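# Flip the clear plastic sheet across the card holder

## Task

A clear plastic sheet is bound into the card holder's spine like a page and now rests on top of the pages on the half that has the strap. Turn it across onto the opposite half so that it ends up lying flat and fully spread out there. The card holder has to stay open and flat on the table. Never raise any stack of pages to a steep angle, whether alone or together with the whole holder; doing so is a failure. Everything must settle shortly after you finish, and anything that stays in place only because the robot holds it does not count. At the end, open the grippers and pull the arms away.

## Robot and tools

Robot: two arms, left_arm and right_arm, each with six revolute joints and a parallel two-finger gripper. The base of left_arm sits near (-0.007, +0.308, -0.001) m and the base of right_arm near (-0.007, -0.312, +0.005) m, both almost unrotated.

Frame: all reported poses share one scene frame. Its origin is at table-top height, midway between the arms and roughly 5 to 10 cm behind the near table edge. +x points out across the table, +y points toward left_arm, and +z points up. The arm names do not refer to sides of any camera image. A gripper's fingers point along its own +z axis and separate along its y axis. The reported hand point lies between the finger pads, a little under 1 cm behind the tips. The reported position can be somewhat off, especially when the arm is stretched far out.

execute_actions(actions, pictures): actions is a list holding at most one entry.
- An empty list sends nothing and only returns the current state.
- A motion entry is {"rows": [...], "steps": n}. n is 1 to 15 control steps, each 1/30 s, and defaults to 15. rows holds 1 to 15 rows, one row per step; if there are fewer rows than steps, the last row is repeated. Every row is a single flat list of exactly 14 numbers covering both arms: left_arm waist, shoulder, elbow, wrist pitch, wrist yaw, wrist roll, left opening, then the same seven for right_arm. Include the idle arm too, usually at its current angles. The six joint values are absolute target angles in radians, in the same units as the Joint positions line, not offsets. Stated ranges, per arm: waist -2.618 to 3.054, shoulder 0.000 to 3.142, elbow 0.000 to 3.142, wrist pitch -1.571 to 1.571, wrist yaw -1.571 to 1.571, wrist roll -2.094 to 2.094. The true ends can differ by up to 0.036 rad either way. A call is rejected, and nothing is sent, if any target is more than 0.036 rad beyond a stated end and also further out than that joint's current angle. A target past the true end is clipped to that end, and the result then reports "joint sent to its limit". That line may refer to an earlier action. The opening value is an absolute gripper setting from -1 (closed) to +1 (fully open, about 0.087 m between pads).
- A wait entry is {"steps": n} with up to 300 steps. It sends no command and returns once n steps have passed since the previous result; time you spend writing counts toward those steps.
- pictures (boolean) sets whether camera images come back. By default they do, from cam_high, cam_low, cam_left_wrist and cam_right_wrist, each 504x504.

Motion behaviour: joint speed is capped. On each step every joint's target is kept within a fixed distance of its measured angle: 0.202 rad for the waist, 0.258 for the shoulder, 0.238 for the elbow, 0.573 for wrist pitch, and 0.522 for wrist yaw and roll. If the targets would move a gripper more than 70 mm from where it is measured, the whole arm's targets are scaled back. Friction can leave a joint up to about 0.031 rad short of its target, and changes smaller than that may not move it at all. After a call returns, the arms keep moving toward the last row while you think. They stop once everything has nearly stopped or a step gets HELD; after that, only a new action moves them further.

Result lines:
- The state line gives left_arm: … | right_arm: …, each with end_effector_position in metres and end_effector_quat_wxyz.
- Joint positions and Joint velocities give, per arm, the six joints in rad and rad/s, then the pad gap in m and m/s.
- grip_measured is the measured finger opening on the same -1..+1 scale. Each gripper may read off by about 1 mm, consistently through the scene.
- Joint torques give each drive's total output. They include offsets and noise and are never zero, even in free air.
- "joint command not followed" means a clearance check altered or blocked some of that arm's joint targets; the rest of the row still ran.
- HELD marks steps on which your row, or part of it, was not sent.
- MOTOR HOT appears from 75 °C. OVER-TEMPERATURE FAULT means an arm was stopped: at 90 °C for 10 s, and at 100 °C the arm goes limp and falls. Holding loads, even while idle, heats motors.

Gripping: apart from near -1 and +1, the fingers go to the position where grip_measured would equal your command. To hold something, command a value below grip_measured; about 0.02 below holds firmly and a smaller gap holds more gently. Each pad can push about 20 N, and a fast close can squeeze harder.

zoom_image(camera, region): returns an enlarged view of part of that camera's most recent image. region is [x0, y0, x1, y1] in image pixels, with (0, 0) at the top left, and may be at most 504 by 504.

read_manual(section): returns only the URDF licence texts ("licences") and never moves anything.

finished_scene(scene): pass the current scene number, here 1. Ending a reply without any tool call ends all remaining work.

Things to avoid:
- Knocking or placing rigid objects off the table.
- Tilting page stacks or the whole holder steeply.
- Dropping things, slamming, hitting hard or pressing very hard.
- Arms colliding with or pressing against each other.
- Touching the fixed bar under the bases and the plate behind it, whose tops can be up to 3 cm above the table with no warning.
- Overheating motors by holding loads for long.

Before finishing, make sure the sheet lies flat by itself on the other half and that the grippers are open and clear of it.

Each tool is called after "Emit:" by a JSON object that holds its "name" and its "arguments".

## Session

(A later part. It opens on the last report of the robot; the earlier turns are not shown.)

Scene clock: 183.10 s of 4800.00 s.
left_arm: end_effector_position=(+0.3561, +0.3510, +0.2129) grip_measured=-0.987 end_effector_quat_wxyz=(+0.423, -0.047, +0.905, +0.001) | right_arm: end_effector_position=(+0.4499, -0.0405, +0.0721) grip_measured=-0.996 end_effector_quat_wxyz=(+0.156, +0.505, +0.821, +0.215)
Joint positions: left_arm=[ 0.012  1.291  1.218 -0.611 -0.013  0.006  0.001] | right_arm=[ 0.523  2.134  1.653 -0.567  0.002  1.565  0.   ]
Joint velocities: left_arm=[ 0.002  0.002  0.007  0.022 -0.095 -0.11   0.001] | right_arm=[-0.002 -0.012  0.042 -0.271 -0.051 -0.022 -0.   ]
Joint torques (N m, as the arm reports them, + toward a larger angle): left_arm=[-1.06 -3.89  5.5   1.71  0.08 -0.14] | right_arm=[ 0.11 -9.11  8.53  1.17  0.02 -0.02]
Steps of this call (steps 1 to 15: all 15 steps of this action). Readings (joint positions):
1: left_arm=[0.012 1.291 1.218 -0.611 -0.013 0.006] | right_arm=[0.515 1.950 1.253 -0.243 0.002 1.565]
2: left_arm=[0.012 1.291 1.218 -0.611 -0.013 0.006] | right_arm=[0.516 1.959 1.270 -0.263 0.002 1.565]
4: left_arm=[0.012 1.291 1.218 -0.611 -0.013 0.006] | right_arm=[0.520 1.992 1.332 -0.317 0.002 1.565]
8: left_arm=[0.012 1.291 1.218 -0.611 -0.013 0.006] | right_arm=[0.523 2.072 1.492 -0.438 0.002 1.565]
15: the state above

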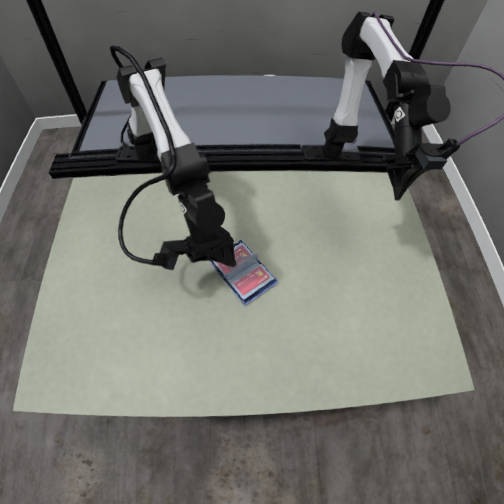

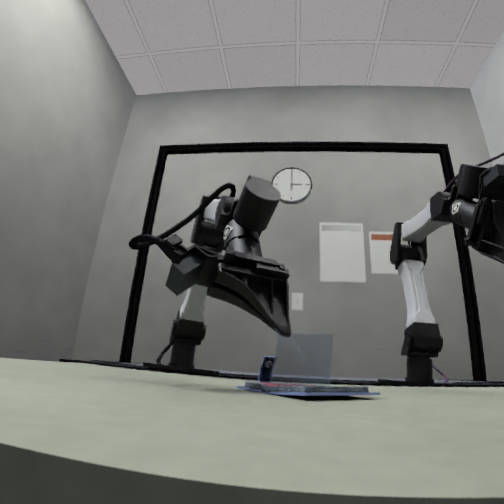

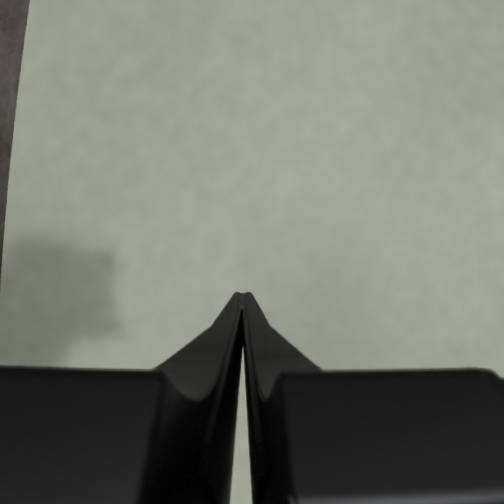

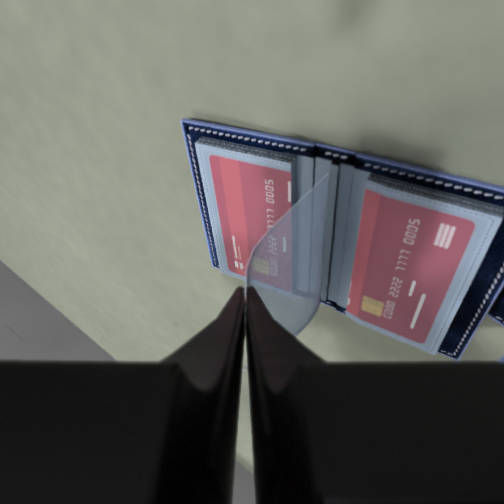

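Emit:
{"name": "execute_actions", "arguments": {"actions": [{"rows":[[0,1.3,1.2,-0.6,0,0,-1,0.54,2.18,1.71,-0.68,0,1.57,-1],[0,1.3,1.2,-0.6,0,0,-1,0.54,2.21,1.75,-0.72,0,1.57,-1],[0,1.3,1.2,-0.6,0,0,-1,0.54,2.24,1.79,-0.75,0,1.57,-1],[0,1.3,1.2,-0.6,0,0,-1,0.54,2.27,1.835,-0.78,0,1.57,-1],[0,1.3,1.2,-0.6,0,0,-1,0.54,2.3,1.88,-0.81,0,1.57,-1],[0,1.3,1.2,-0.6,0,0,-1,0.54,2.33,1.925,-0.84,0,1.57,-1],[0,1.3,1.2,-0.6,0,0,-1,0.54,2.36,1.97,-0.87,0,1.57,-1],[0,1.3,1.2,-0.6,0,0,-1,0.54,2.39,2.015,-0.87,0,1.57,-1],[0,1.3,1.2,-0.6,0,0,-1,0.54,2.415,2.06,-0.87,0,1.57,-1],[0,1.3,1.2,-0.6,0,0,-1,0.54,2.44,2.105,-0.87,0,1.57,-1]]}]}}

Emit:
{"name": "execute_actions", "arguments": {"actions": [{"rows":[[0,1.3,1.2,-0.6,0,0,-1,0.54,2.44,2.105,-0.87,0,1.57,-0.5]]}], "pictures": false}}

Emit:
{"name": "execute_actions", "arguments": {"actions": [{"rows":[[0,1.3,1.2,-0.6,0,0,-1,0.54,2.2,2.105,-0.87,0,1.57,-0.5]]}]}}

Scene clock: 193.17 s of 4800.00 s.
left_arm: end_effector_position=(+0.3561, +0.3510, +0.2129) grip_measured=-0.987 end_effector_quat_wxyz=(+0.423, -0.047, +0.905, +0.001) | right_arm: end_effector_position=(+0.4761, -0.0220, +0.0337) grip_measured=-0.996 end_effector_quat_wxyz=(+0.117, +0.510, +0.838, +0.154)
Joint positions: left_arm=[ 0.012  1.291  1.218 -0.611 -0.013  0.006  0.001] | right_arm=[ 0.535  2.437  2.075 -0.838  0.002  1.565  0.   ]
Joint velocities: left_arm=[ 0.007 -0.002 -0.027  0.007  0.066  0.037  0.001] | right_arm=[-0.007 -0.022  0.037 -0.168 -0.022  0.007 -0.   ]
Joint torques (N m, as the arm reports them, + toward a larger angle): left_arm=[-0.91 -3.83  5.48  1.68  0.04 -0.16] | right_arm=[  0.07 -11.68   8.94   1.02   0.03  -0.02]
Steps of this call (steps 1 to 30: the robot went on to your last target; steps 31 to 90: nothing new was sent; then 6.57 s passed at rest; steps 91 to 105: all 15 steps of this action). Readings (joint positions):
91: left_arm=[0.012 1.291 1.218 -0.611 -0.013 0.006] | right_arm=[0.524 2.138 1.661 -0.622 0.002 1.565]
92: left_arm=[0.012 1.291 1.218 -0.611 -0.013 0.006] | right_arm=[0.525 2.150 1.681 -0.643 0.002 1.565]
94: left_arm=[0.012 1.291 1.218 -0.611 -0.013 0.006] | right_arm=[0.529 2.196 1.750 -0.685 0.002 1.565]
98: left_arm=[0.012 1.291 1.218 -0.611 -0.013 0.006] | right_arm=[0.535 2.321 1.922 -0.774 0.002 1.565]
105: the state above

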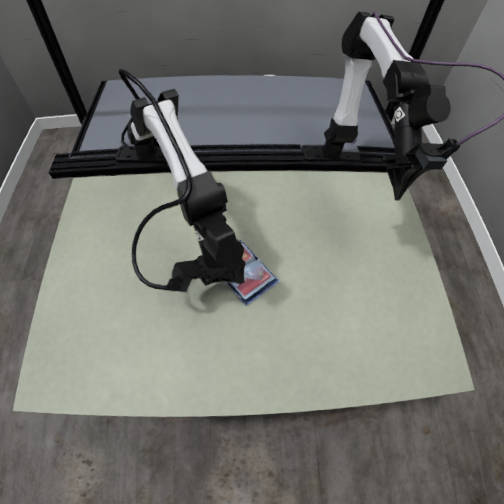

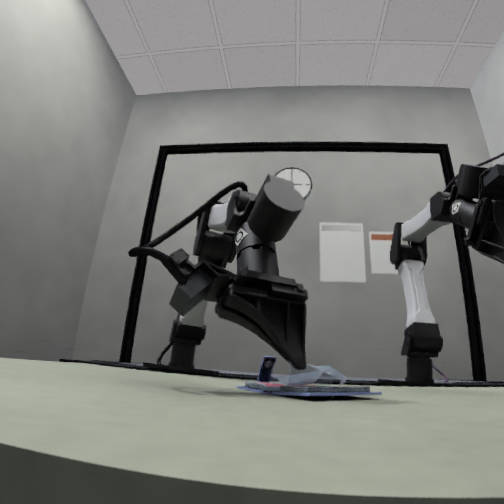

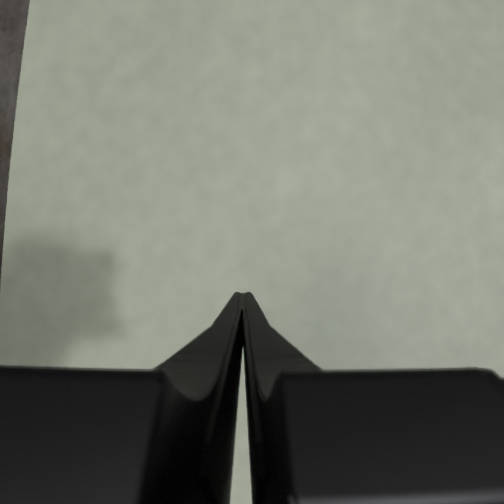

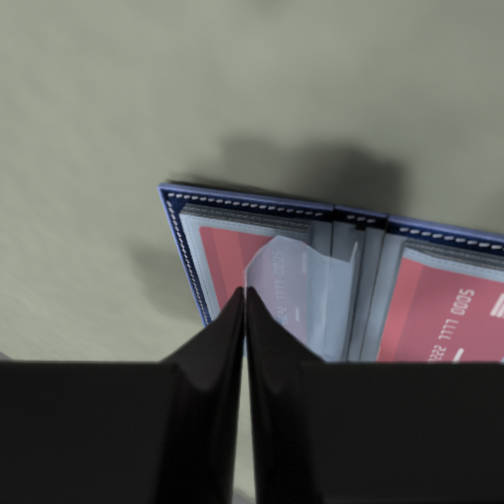

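Scene clock: 193.67 s of 4800.00 s.
left_arm: end_effector_position=(+0.3561, +0.3510, +0.2129) grip_measured=-0.987 end_effector_quat_wxyz=(+0.423, -0.047, +0.905, +0.001) | right_arm: end_effector_position=(+0.4732, -0.0235, +0.0341) grip_measured=-0.500 end_effector_quat_wxyz=(+0.113, +0.511, +0.839, +0.147)
Joint positions: left_arm=[ 0.012  1.291  1.218 -0.611 -0.013  0.006  0.001] | right_arm=[ 0.535  2.437  2.082 -0.86   0.002  1.565  0.022]
Joint velocities: left_arm=[-0.012  0.017 -0.007 -0.007 -0.007 -0.037 -0.001] | right_arm=[-0.012  0.007 -0.002 -0.037 -0.066 -0.007 -0.001]
Joint torques (N m, as the arm reports them, + toward a larger angle): left_arm=[-0.98 -3.57  5.44  1.67  0.02 -0.17] | right_arm=[  0.03 -11.68   8.59   0.94   0.04  -0.02]
Steps of this call (steps 1 to 15: all 15 steps of this action). Readings (joint positions):
1: left_arm=[0.012 1.291 1.218 -0.611 -0.013 0.006] | right_arm=[0.535 2.437 2.077 -0.844 0.002 1.565]
2: left_arm=[0.012 1.291 1.218 -0.611 -0.013 0.006] | right_arm=[0.535 2.437 2.079 -0.847 0.002 1.565]
4: left_arm=[0.012 1.291 1.218 -0.611 -0.013 0.006] | right_arm=[0.535 2.437 2.082 -0.851 0.002 1.565]
8: left_arm=[0.012 1.291 1.218 -0.611 -0.013 0.006] | right_arm=[0.535 2.437 2.082 -0.857 0.002 1.565]
15: the state above

Scene clock: 194.17 s of 4800.00 s.
left_arm: end_effector_position=(+0.3561, +0.3510, +0.2129) grip_measured=-0.987 end_effector_quat_wxyz=(+0.423, -0.047, +0.905, +0.001) | right_arm: end_effector_position=(+0.4762, -0.0163, +0.1789) grip_measured=-0.500 end_effector_quat_wxyz=(+0.180, +0.492, +0.812, +0.258)
Joint positions: left_arm=[ 0.012  1.291  1.218 -0.611 -0.013  0.006  0.001] | right_arm=[ 0.535  2.184  2.102 -0.866  0.002  1.565  0.022]
Joint velocities: left_arm=[-0.002  0.017 -0.002 -0.022 -0.022  0.022  0.001] | right_arm=[ 0.002  0.081  0.007  0.022  0.037 -0.037  0.001]
Joint torques (N m, as the arm reports them, + toward a larger angle): left_arm=[-1.12 -3.71  5.45  1.74  0.08 -0.12] | right_arm=[ 0.03 -9.8   7.11  1.4   0.03 -0.04]
Steps of this call (steps 1 to 15: all 15 steps of this action). Readings (joint positions):
1: left_arm=[0.012 1.291 1.218 -0.611 -0.013 0.006] | right_arm=[0.535 2.428 2.082 -0.862 0.002 1.565]
2: left_arm=[0.012 1.291 1.218 -0.611 -0.013 0.006] | right_arm=[0.535 2.416 2.082 -0.871 0.002 1.565]
4: left_arm=[0.012 1.291 1.218 -0.611 -0.013 0.006] | right_arm=[0.535 2.368 2.082 -0.874 0.002 1.565]
8: left_arm=[0.012 1.291 1.218 -0.611 -0.013 0.006] | right_arm=[0.535 2.241 2.084 -0.874 0.002 1.565]
15: the state above

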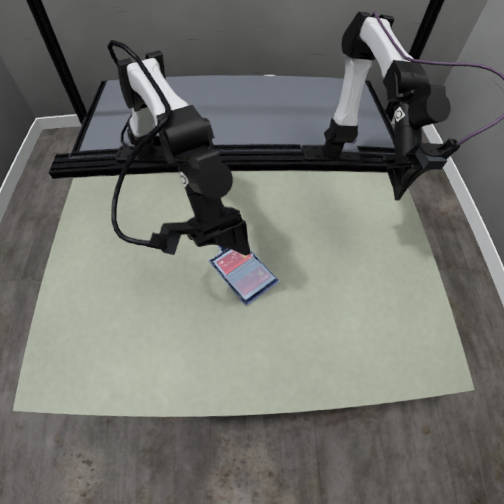

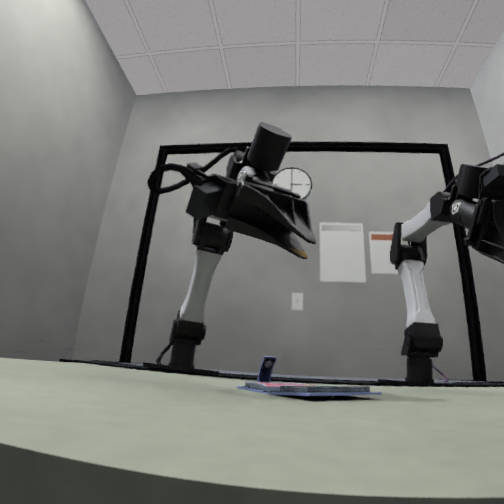

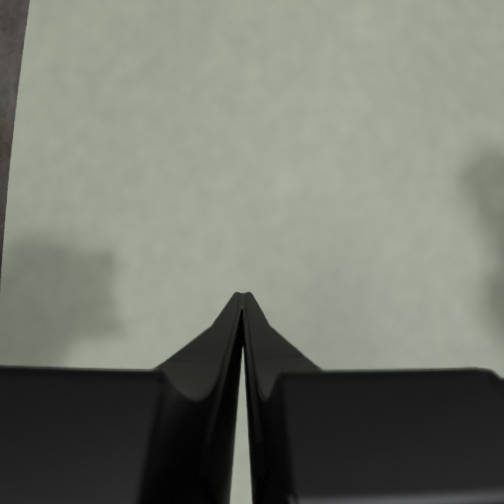

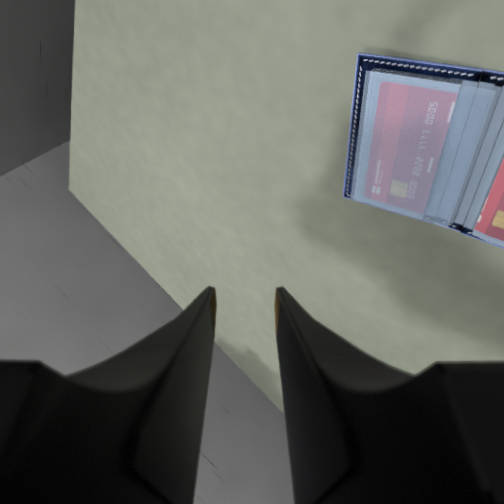

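Emit:
{"name": "finished_scene", "arguments": {"scene": 1}}

The scene is finished: the task was done.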